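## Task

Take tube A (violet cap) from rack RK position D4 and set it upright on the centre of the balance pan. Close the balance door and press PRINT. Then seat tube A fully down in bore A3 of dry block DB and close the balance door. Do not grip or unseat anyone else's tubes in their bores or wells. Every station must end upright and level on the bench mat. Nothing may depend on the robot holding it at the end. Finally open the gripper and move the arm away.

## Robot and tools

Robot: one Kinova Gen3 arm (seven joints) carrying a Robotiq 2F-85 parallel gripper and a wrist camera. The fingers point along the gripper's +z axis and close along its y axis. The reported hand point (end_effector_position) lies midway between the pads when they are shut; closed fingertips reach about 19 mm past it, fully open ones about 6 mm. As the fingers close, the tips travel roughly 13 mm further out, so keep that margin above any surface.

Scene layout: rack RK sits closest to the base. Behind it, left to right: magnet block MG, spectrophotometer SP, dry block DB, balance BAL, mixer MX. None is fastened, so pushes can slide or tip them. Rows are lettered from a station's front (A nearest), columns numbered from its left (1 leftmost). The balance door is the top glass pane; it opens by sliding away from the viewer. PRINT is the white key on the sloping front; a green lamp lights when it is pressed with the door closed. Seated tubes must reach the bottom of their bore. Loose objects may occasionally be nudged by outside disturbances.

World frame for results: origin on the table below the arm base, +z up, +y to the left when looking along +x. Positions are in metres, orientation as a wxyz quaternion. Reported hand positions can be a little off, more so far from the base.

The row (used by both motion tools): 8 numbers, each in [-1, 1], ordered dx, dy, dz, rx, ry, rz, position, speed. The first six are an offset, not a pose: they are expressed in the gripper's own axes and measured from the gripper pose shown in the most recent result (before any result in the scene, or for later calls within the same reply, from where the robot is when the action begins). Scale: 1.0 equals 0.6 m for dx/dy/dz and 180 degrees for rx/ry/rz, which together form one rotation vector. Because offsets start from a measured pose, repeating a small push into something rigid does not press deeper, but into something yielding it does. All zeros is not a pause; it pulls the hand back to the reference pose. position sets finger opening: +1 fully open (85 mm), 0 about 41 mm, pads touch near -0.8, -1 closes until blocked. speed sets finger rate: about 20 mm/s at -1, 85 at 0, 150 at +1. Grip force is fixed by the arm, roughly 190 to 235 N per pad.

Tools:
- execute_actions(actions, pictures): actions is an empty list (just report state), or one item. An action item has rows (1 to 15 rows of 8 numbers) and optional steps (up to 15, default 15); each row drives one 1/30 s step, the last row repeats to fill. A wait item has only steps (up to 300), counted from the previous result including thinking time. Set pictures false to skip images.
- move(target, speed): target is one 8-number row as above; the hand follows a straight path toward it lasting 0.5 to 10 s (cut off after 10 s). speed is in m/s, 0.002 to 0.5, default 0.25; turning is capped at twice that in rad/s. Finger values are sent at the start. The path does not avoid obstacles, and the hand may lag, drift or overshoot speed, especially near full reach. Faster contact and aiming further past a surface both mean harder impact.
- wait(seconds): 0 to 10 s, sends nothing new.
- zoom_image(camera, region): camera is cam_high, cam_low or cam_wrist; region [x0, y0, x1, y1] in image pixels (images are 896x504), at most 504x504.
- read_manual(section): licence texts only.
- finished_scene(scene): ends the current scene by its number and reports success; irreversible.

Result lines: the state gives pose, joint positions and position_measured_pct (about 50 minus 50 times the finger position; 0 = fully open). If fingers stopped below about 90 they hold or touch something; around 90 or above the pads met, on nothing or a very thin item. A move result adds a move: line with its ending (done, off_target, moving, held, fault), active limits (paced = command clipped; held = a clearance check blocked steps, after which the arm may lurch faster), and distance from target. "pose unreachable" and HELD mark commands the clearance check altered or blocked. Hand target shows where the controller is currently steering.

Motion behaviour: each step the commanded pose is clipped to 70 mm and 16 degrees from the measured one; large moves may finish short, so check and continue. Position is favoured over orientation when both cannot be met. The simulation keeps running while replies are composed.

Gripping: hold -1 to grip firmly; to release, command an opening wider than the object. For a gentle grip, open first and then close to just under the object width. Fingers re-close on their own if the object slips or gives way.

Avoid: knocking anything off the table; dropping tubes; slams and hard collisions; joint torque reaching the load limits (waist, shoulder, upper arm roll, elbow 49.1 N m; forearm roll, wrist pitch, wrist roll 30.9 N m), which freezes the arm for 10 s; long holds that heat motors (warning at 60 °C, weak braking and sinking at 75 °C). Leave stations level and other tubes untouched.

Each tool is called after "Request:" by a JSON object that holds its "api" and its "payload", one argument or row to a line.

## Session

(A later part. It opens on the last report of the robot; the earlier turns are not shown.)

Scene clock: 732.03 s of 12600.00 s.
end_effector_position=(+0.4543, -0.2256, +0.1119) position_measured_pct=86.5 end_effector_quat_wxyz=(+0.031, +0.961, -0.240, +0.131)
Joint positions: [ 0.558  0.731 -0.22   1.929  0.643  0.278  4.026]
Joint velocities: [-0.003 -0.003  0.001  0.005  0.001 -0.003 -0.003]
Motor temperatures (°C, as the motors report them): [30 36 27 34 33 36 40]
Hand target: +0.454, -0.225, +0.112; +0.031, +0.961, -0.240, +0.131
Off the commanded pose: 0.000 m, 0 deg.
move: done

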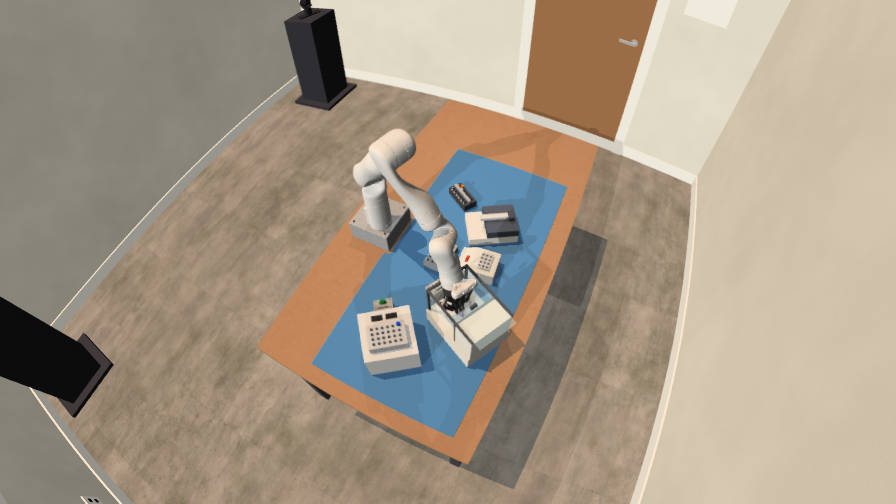

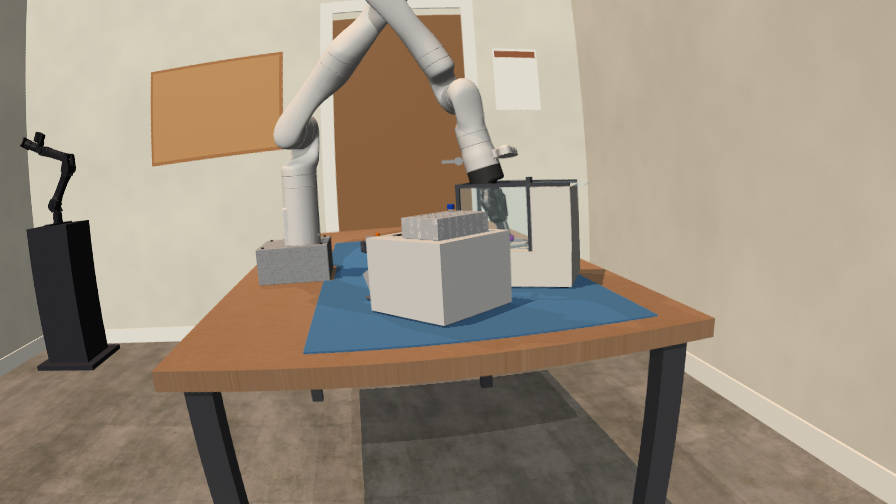

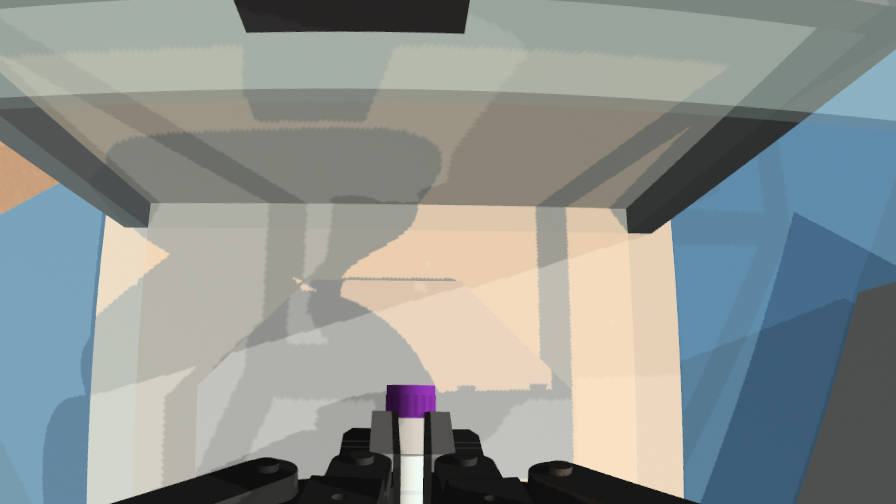

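Request:
{"api": "move", "payload": {
  "target": [0.001,0,0.004,0,0,0,-1,0],
  "speed": 0.006
}}

Request:
{"api": "move", "payload": {
  "target": [0,0,0,0,0,0,-0.55,-0.5]
}}

Request:
{"api": "move", "payload": {
  "target": [0.012,0,-0.04,0,0,0,-0.55,0],
  "speed": 0.03
}}

Request:
{"api": "move", "payload": {
  "target": [0.012,0,0,0,-0.0835,0,-0.55,0],
  "speed": 0.05
}}

Scene clock: 748.03 s of 12600.00 s.
end_effector_position=(+0.4554, -0.2262, +0.1098) position_measured_pct=86.5 end_effector_quat_wxyz=(+0.031, +0.961, -0.240, +0.131)
Joint positions: [ 0.556  0.737 -0.217  1.926  0.645  0.275  4.025]
Joint velocities: [-0.001  0.001 -0.     0.001  0.001 -0.003 -0.   ]
Motor temperatures (°C, as the motors report them): [30 36 27 34 33 36 40]
Hand target: +0.455, -0.226, +0.110; +0.031, +0.961, -0.240, +0.131
Off the commanded pose: 0.000 m, 0 deg.
move: done

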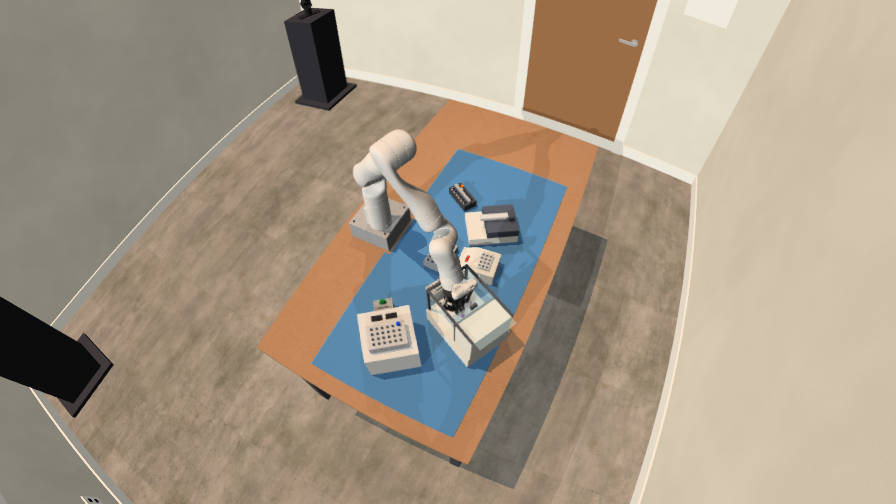

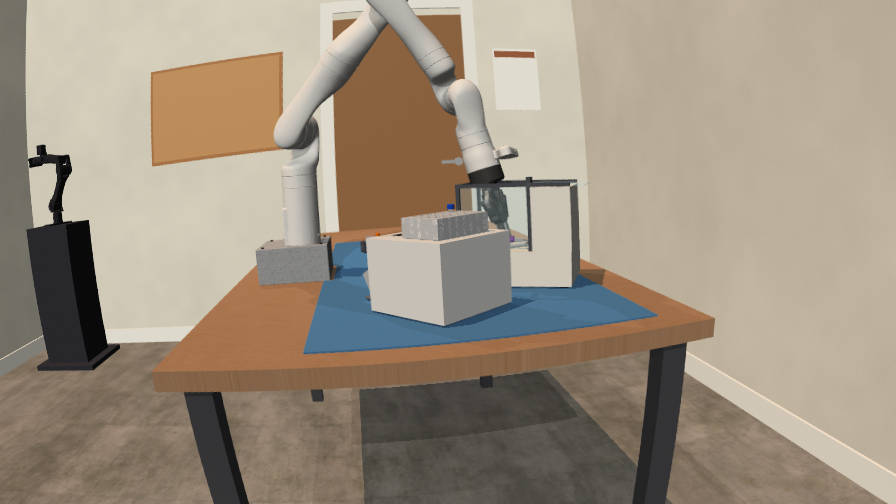

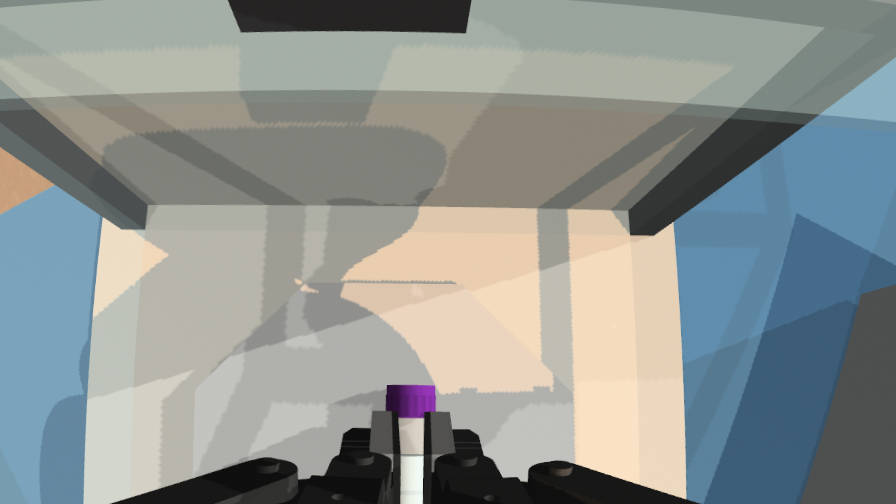

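Scene clock: 748.53 s of 12600.00 s.
end_effector_position=(+0.4554, -0.2262, +0.1098) position_measured_pct=77.8 end_effector_quat_wxyz=(+0.031, +0.961, -0.240, +0.131)
Joint positions: [ 0.556  0.737 -0.217  1.926  0.645  0.275  4.025]
Joint velocities: [ 0.    -0.    -0.001  0.001 -0.    -0.001  0.   ]
Motor temperatures (°C, as the motors report them): [30 36 27 34 33 36 40]
Hand target: +0.455, -0.226, +0.110; +0.031, +0.961, -0.240, +0.131
Off the commanded pose: 0.000 m, 0 deg.
move: done

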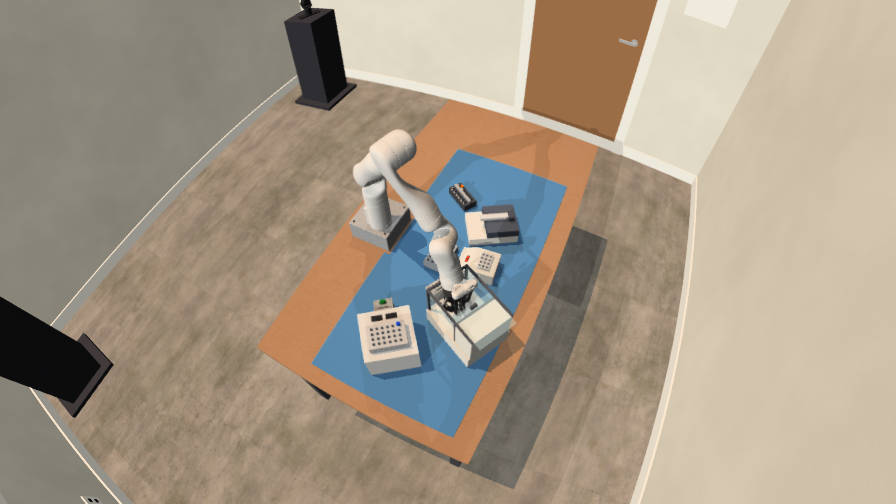

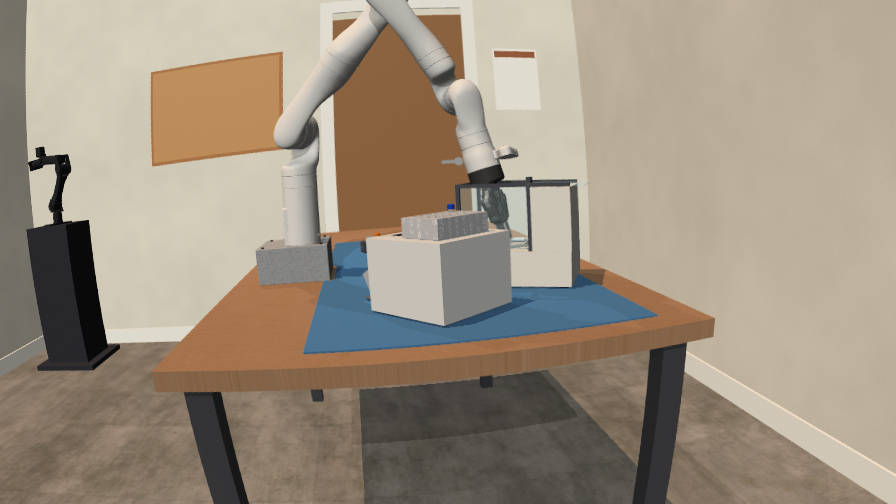

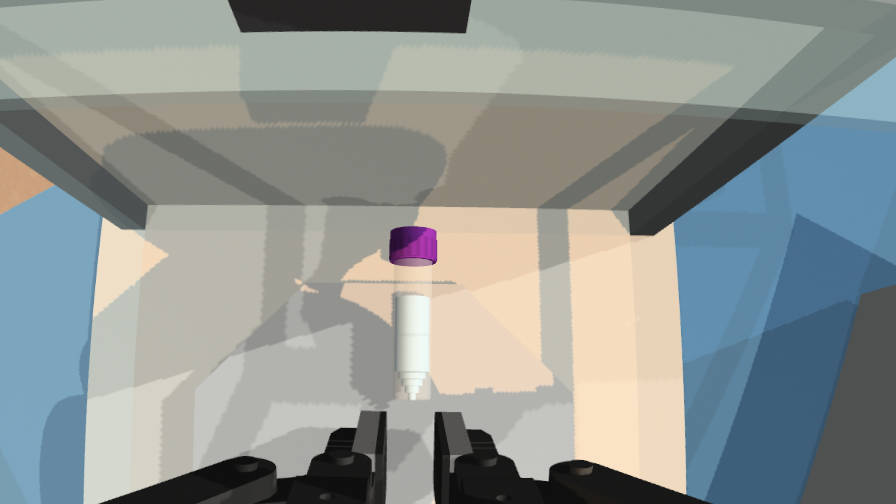

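Scene clock: 749.67 s of 12600.00 s.
end_effector_position=(+0.4558, -0.2262, +0.1346) position_measured_pct=77.8 end_effector_quat_wxyz=(+0.031, +0.961, -0.240, +0.131)
Joint positions: [ 0.6    0.689 -0.28   1.912  0.611  0.349  4.065]
Joint velocities: [ 0.004 -0.003 -0.003 -0.001 -0.001  0.003  0.002]
Motor temperatures (°C, as the motors report them): [30 36 27 34 33 36 40]
Hand target: +0.456, -0.226, +0.135; +0.031, +0.961, -0.240, +0.131
Off the commanded pose: 0.000 m, 0 deg.
move: done

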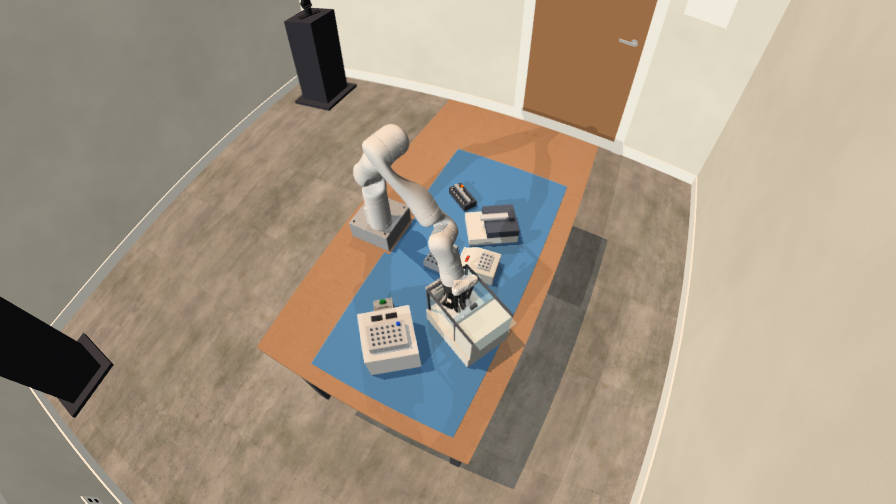

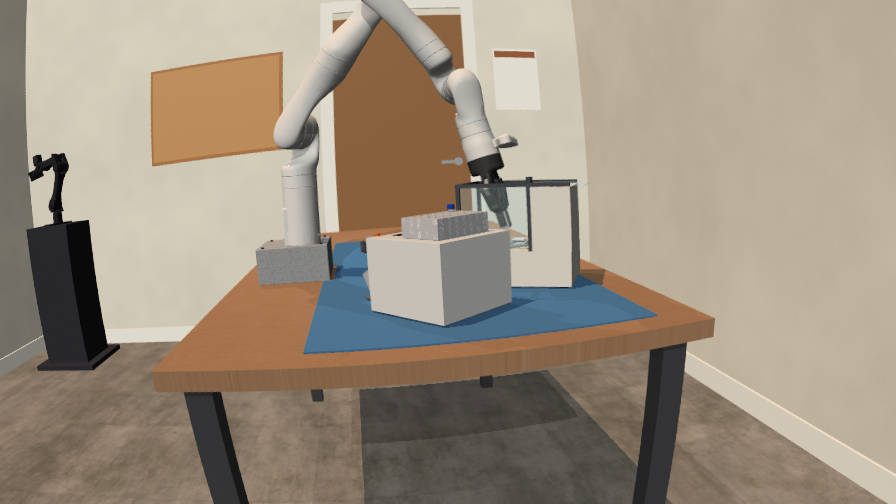

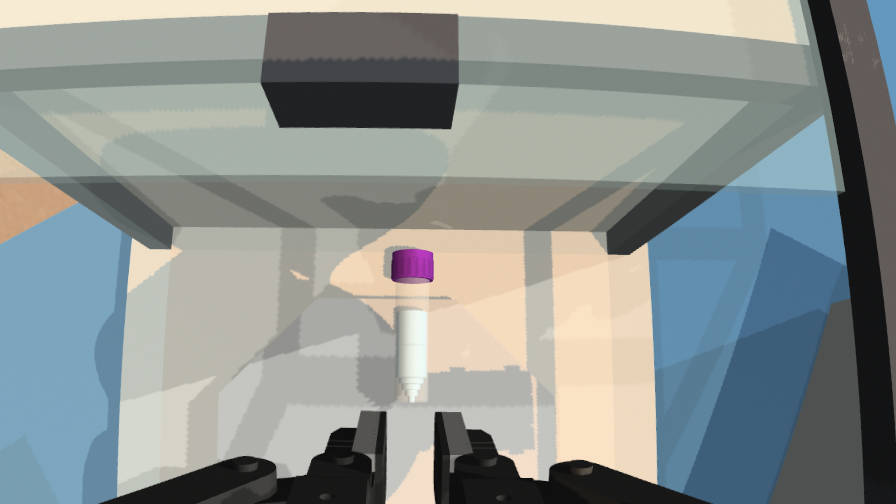

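Scene clock: 752.53 s of 12600.00 s.
end_effector_position=(+0.4621, -0.2292, +0.1369) position_measured_pct=77.8 end_effector_quat_wxyz=(-0.001, +0.970, -0.242, +0.004)
Joint positions: [ 0.691  0.82  -0.45   1.583  0.44   0.836  4.285]
Joint velocities: [-0.     0.008 -0.001 -0.016 -0.003  0.017  0.005]
Motor temperatures (°C, as the motors report them): [30 36 27 34 33 36 40]
Hand target: +0.462, -0.229, +0.137; -0.001, +0.970, -0.242, +0.004
Off the commanded pose: 0.000 m, 0 deg.
move: done

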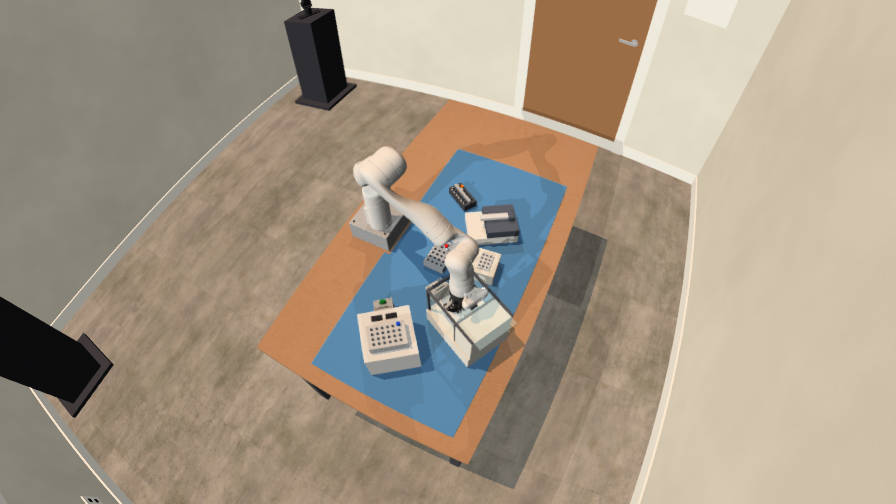

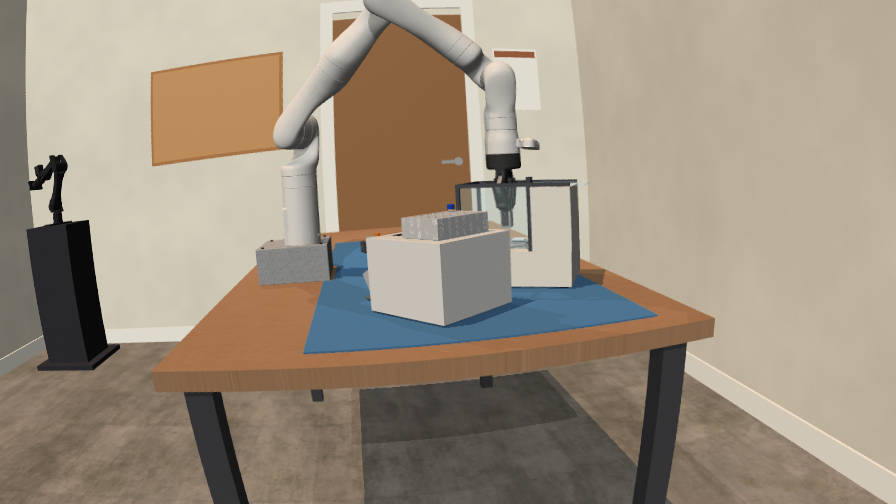

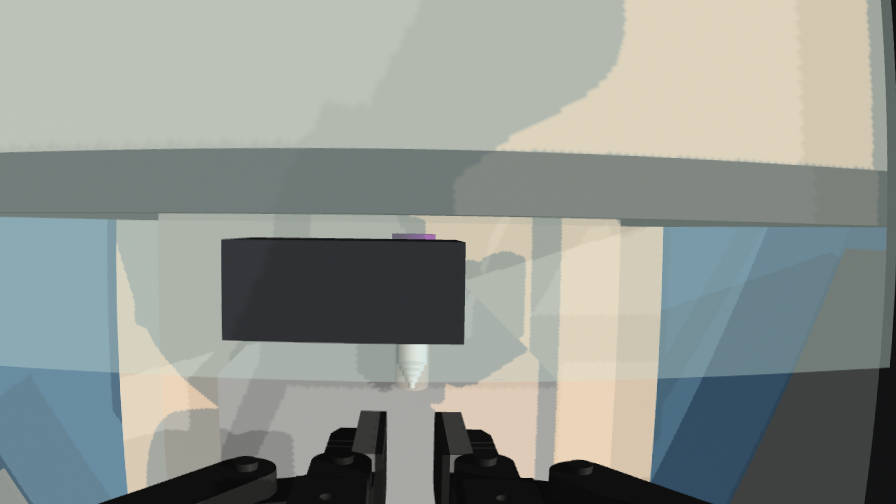

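Request:
{"api": "execute_actions", "payload": {
  "actions": []
}}

Scene clock: 776.77 s of 12600.00 s.
end_effector_position=(+0.4621, -0.2292, +0.1367) position_measured_pct=77.8 end_effector_quat_wxyz=(-0.001, +0.970, -0.242, +0.004)
Joint positions: [ 0.691  0.82  -0.45   1.582  0.44   0.837  4.285]
Joint velocities: [-0.     0.    -0.002  0.    -0.002  0.001  0.   ]
Motor temperatures (°C, as the motors report them): [30 36 27 34 33 36 40]
Hand target: +0.462, -0.229, +0.137; -0.001, +0.970, -0.242, +0.004
Off the commanded pose: 0.000 m, 0 deg.
Steps of this call (steps 1 to 727: nothing new was sent). Readings (end_effector_position | what the end effector reports):
1: (+0.4621, -0.2292, +0.1369) | position_measured_pct=77.8
2: (+0.4621, -0.2293, +0.1369) | position_measured_pct=77.8
4: (+0.4621, -0.2293, +0.1368) | position_measured_pct=77.8
8: (+0.4621, -0.2292, +0.1368) | position_measured_pct=77.8
727: the state above

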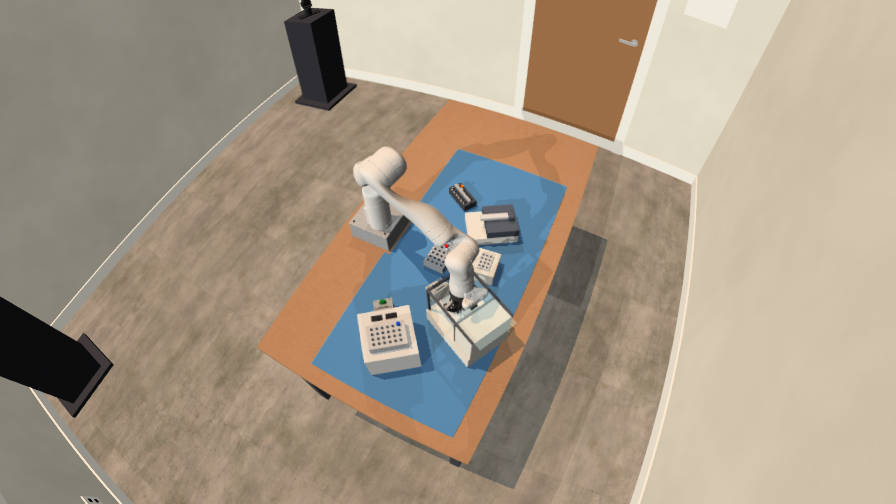

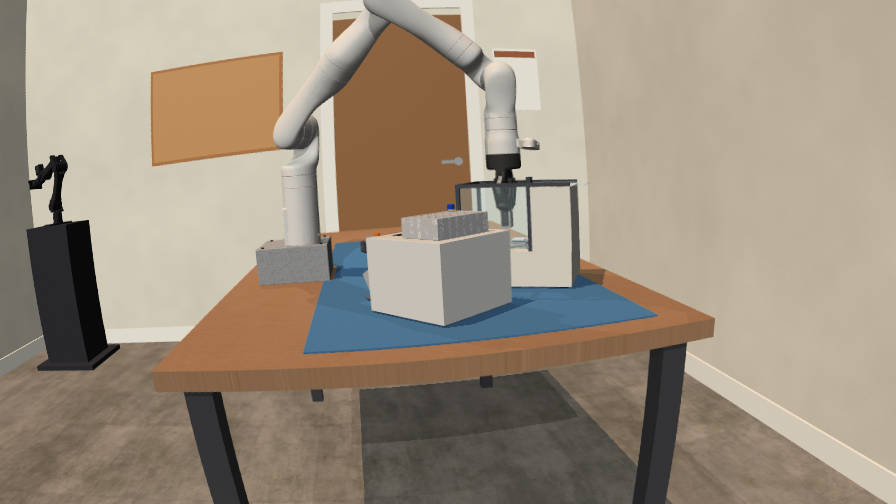

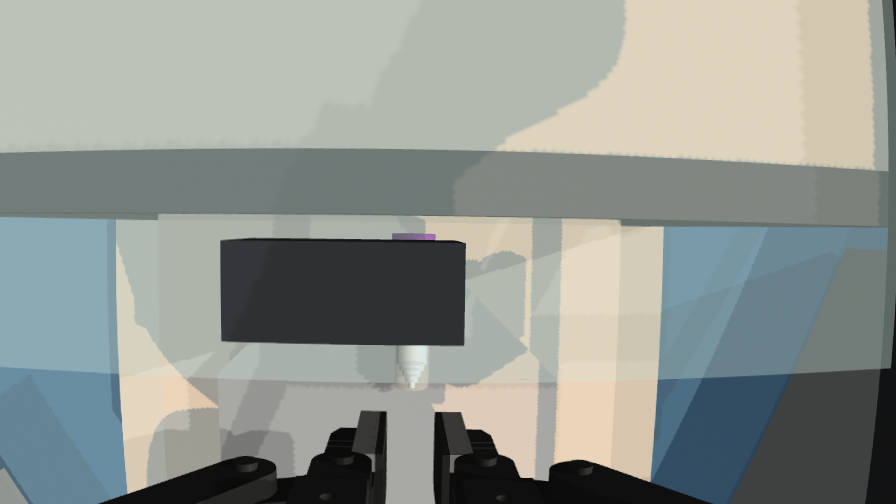

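Request:
{"api": "move", "payload": {
  "target": [-0.045,0,-0.205,0,0.122,0,-0.55,0],
  "speed": 0.15
}}

Request:
{"api": "move", "payload": {
  "target": [0,0,0.245,0,0,0,-0.55,0],
  "speed": 0.08
}}

Scene clock: 802.93 s of 12600.00 s.
end_effector_position=(+0.4369, -0.2167, +0.2587) position_measured_pct=77.8 end_effector_quat_wxyz=(+0.045, +0.952, -0.238, +0.188)
Joint positions: [ 0.743  0.388 -0.456  1.984  0.505  0.466  4.151]
Joint velocities: [ 0.    -0.007  0.001 -0.     0.001  0.001 -0.   ]
Motor temperatures (°C, as the motors report them): [30 36 27 34 33 36 40]
Hand target: +0.437, -0.217, +0.259; +0.045, +0.952, -0.238, +0.188
Off the commanded pose: 0.001 m, 0 deg.
move: done

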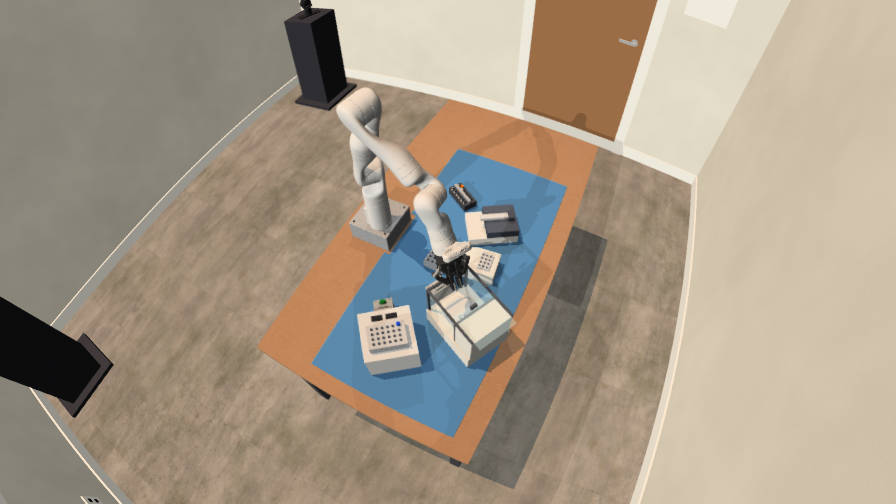

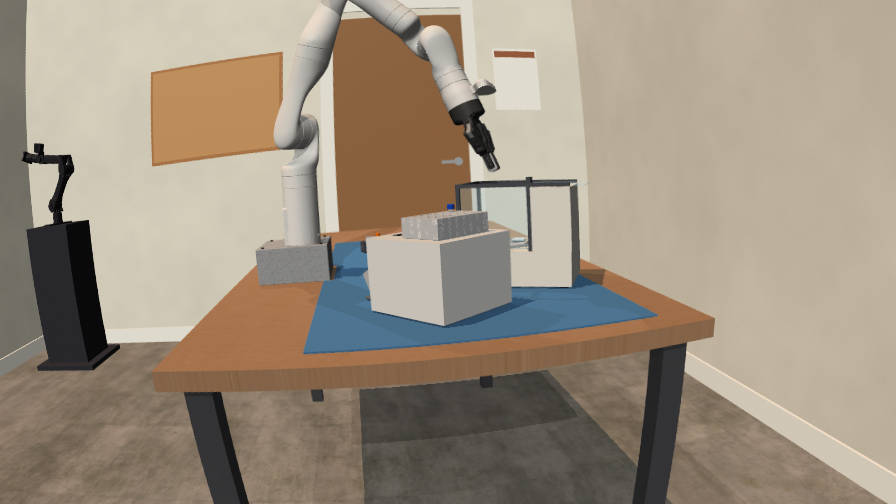

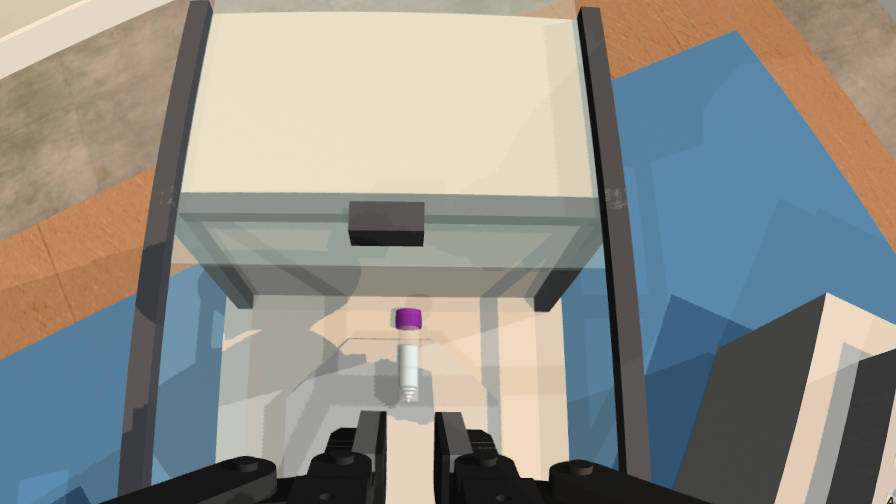

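Scene clock: 805.20 s of 12600.00 s.
end_effector_position=(+0.4868, -0.2429, +0.1234) position_measured_pct=77.8 end_effector_quat_wxyz=(+0.045, +0.952, -0.238, +0.189)
Joint positions: [ 0.478  0.726 -0.103  1.929  0.761  0.14   3.892]
Joint velocities: [-0.006  0.005  0.001  0.     0.    -0.002 -0.002]
Motor temperatures (°C, as the motors report them): [30 36 27 34 33 36 40]
Hand target: +0.487, -0.243, +0.123; +0.045, +0.952, -0.238, +0.188
Off the commanded pose: 0.001 m, 0 deg.
move: done

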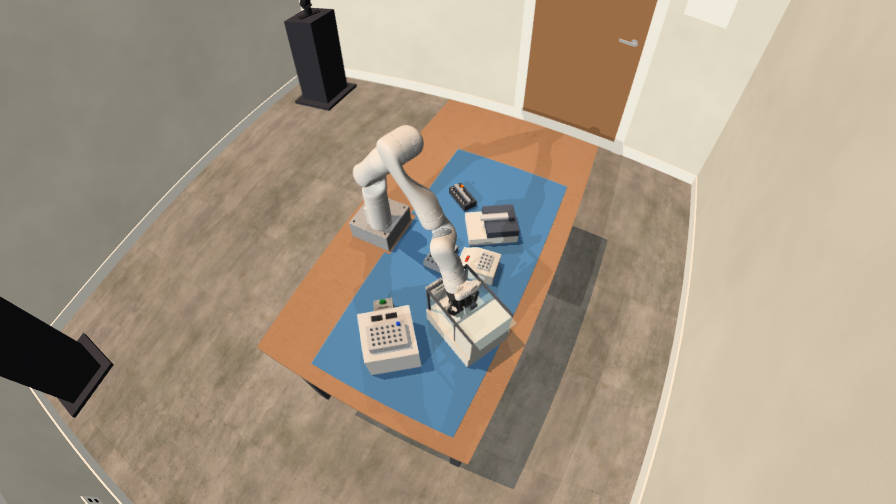

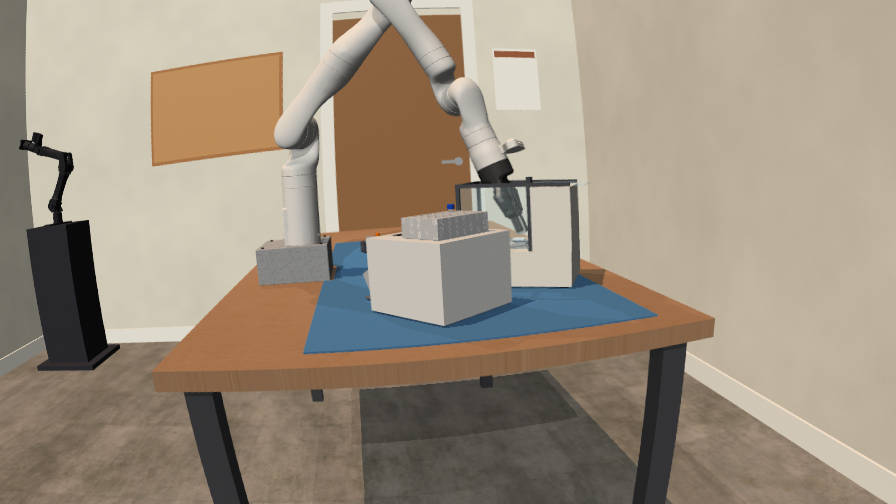

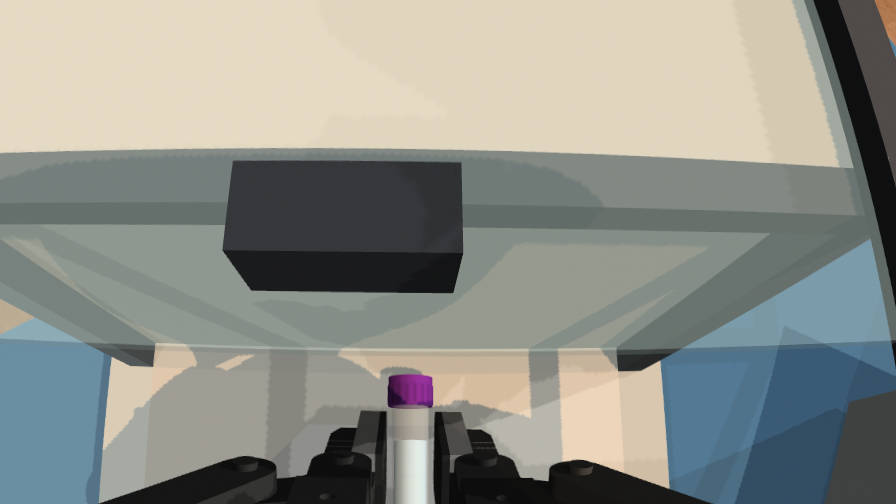

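Continue down ~13 mm more.

Request:
{"api": "move", "payload": {
  "target": [0,0,0.022,0,0,0,-0.55,0],
  "speed": 0.03
}}

Request:
{"api": "move", "payload": {
  "target": [0,0,0,0,0,0,-1,0],
  "speed": 0.03
}}

Scene clock: 810.03 s of 12600.00 s.
end_effector_position=(+0.4912, -0.2454, +0.1116) position_measured_pct=77.8 end_effector_quat_wxyz=(+0.045, +0.952, -0.238, +0.189)
Joint positions: [ 0.459  0.758 -0.075  1.915  0.767  0.114  3.882]
Joint velocities: [-0.005  0.006  0.005 -0.002  0.002 -0.004 -0.002]
Motor temperatures (°C, as the motors report them): [30 36 27 34 33 36 40]
Hand target: +0.491, -0.245, +0.111; +0.045, +0.952, -0.238, +0.189
Off the commanded pose: 0.000 m, 0 deg.
move: done

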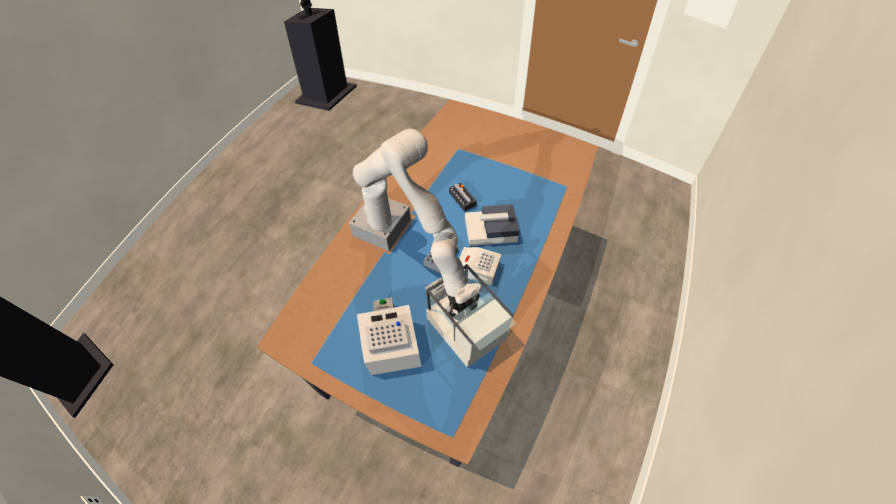

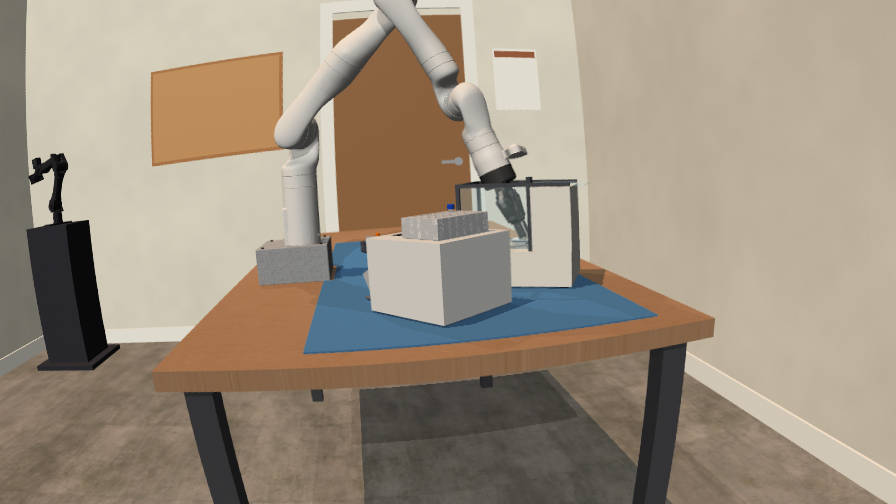

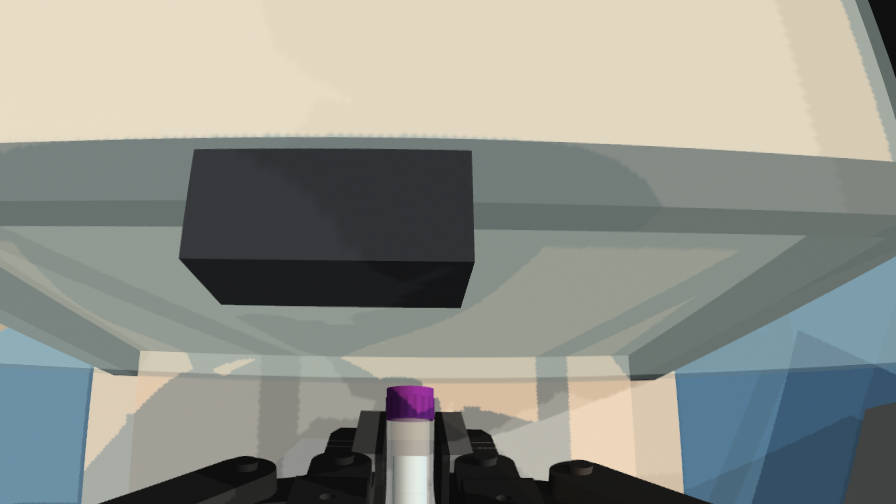

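Scene clock: 810.53 s of 12600.00 s.
end_effector_position=(+0.4913, -0.2454, +0.1117) position_measured_pct=89.3 end_effector_quat_wxyz=(+0.045, +0.952, -0.238, +0.189)
Joint positions: [ 0.459  0.758 -0.075  1.915  0.767  0.114  3.882]
Joint velocities: [-0.     0.    -0.001  0.     0.     0.001 -0.001]
Motor temperatures (°C, as the motors report them): [30 36 27 34 33 36 40]
Hand target: +0.491, -0.245, +0.112; +0.045, +0.952, -0.238, +0.189
Off the commanded pose: 0.000 m, 0 deg.
move: done

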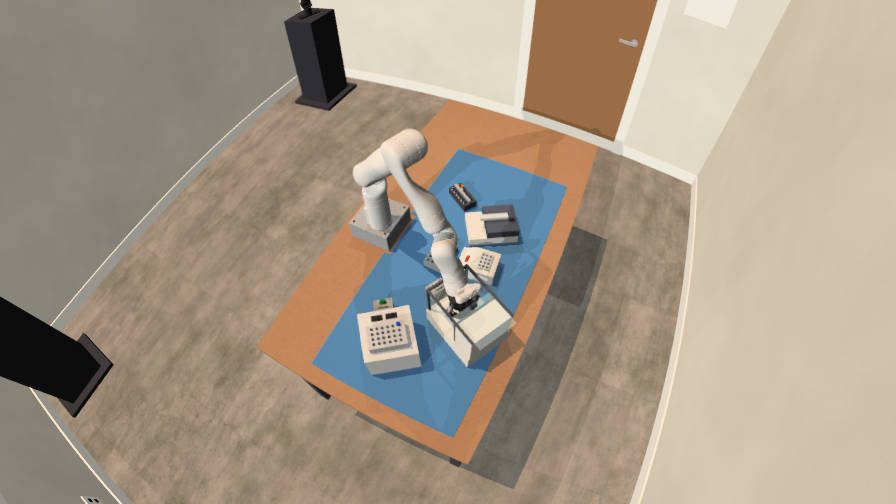

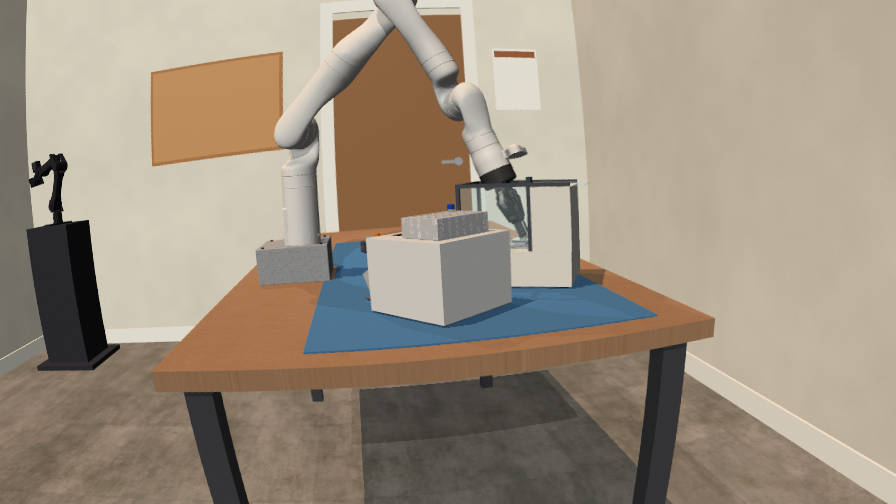

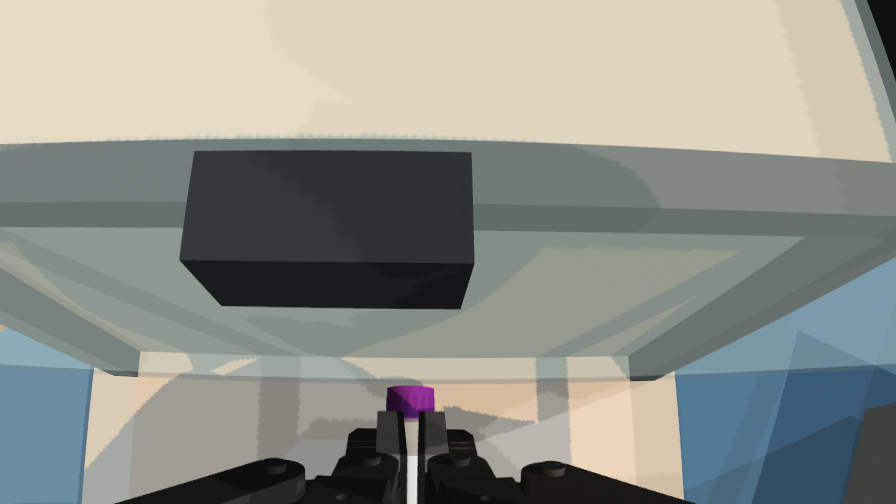

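Request:
{"api": "execute_actions", "payload": {
  "actions": [
    {"rows":[[0,0,-0.03,0,0,0,-1,0]],"steps":15}
  ]
}}

Scene clock: 813.57 s of 12600.00 s.
end_effector_position=(+0.4852, -0.2420, +0.1280) position_measured_pct=89.3 end_effector_quat_wxyz=(+0.045, +0.952, -0.238, +0.189)
Joint positions: [ 0.486  0.714 -0.114  1.933  0.758  0.15   3.896]
Joint velocities: [ 0.006 -0.005 -0.003  0.002 -0.001  0.002  0.001]
Motor temperatures (°C, as the motors report them): [30 36 27 34 33 36 40]
Hand target: +0.485, -0.242, +0.128; +0.045, +0.952, -0.238, +0.189
Off the commanded pose: 0.000 m, 0 deg.
Steps of this call (steps 1 to 76: nothing new was sent; steps 77 to 91: all 15 steps of this action). Readings (end_effector_position | what the end effector reports):
77: (+0.4913, -0.2456, +0.1122) | position_measured_pct=89.3
78: (+0.4905, -0.2458, +0.1145) | position_measured_pct=89.3
80: (+0.4878, -0.2453, +0.1223) | position_measured_pct=89.3
84: (+0.4856, -0.2418, +0.1266) | position_measured_pct=89.3
91: the state above

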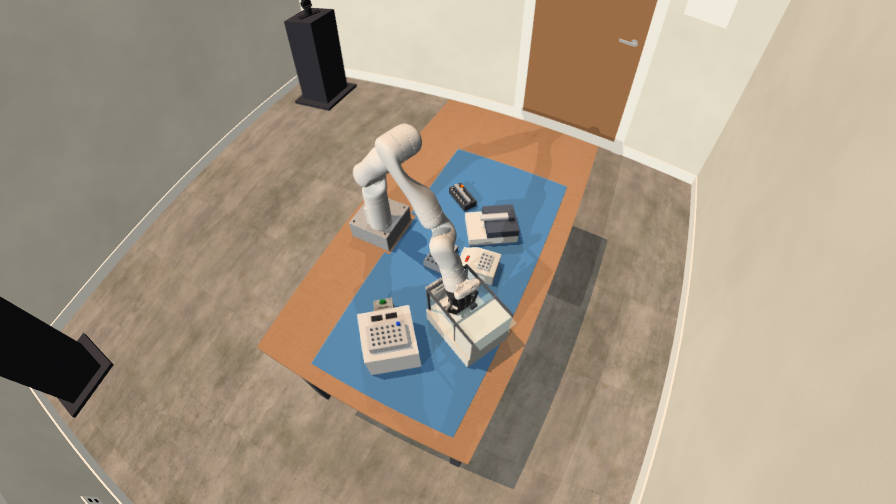

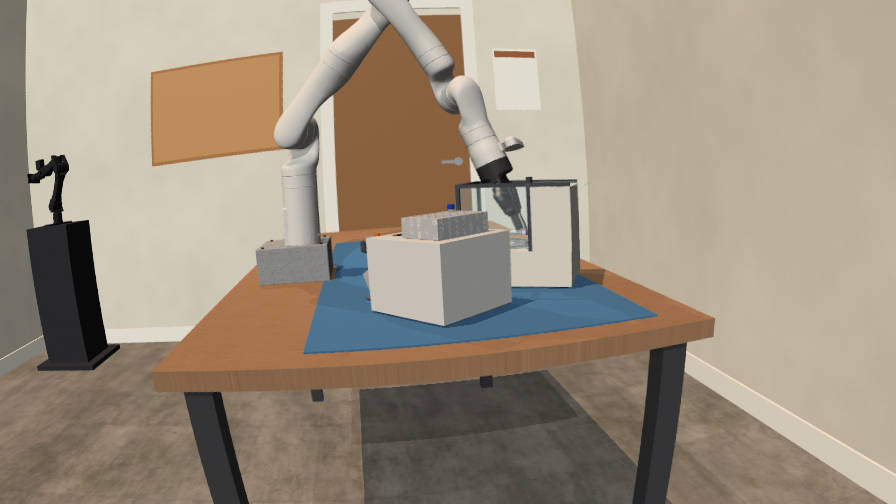

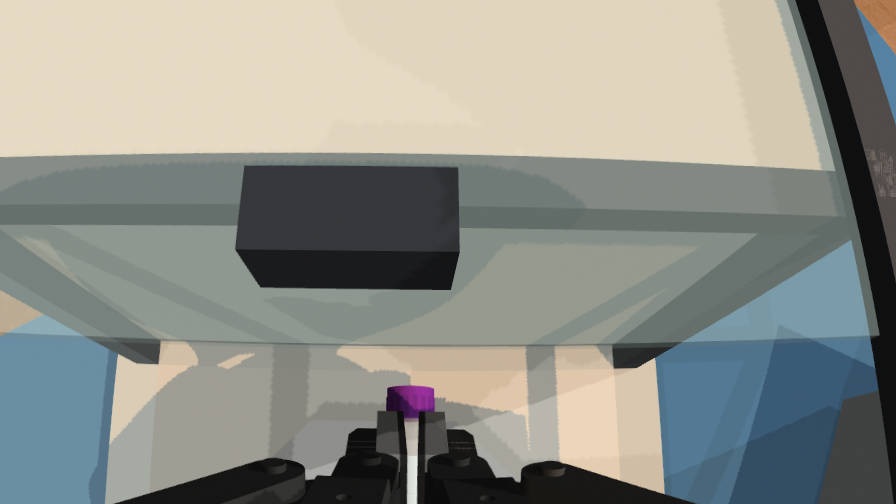

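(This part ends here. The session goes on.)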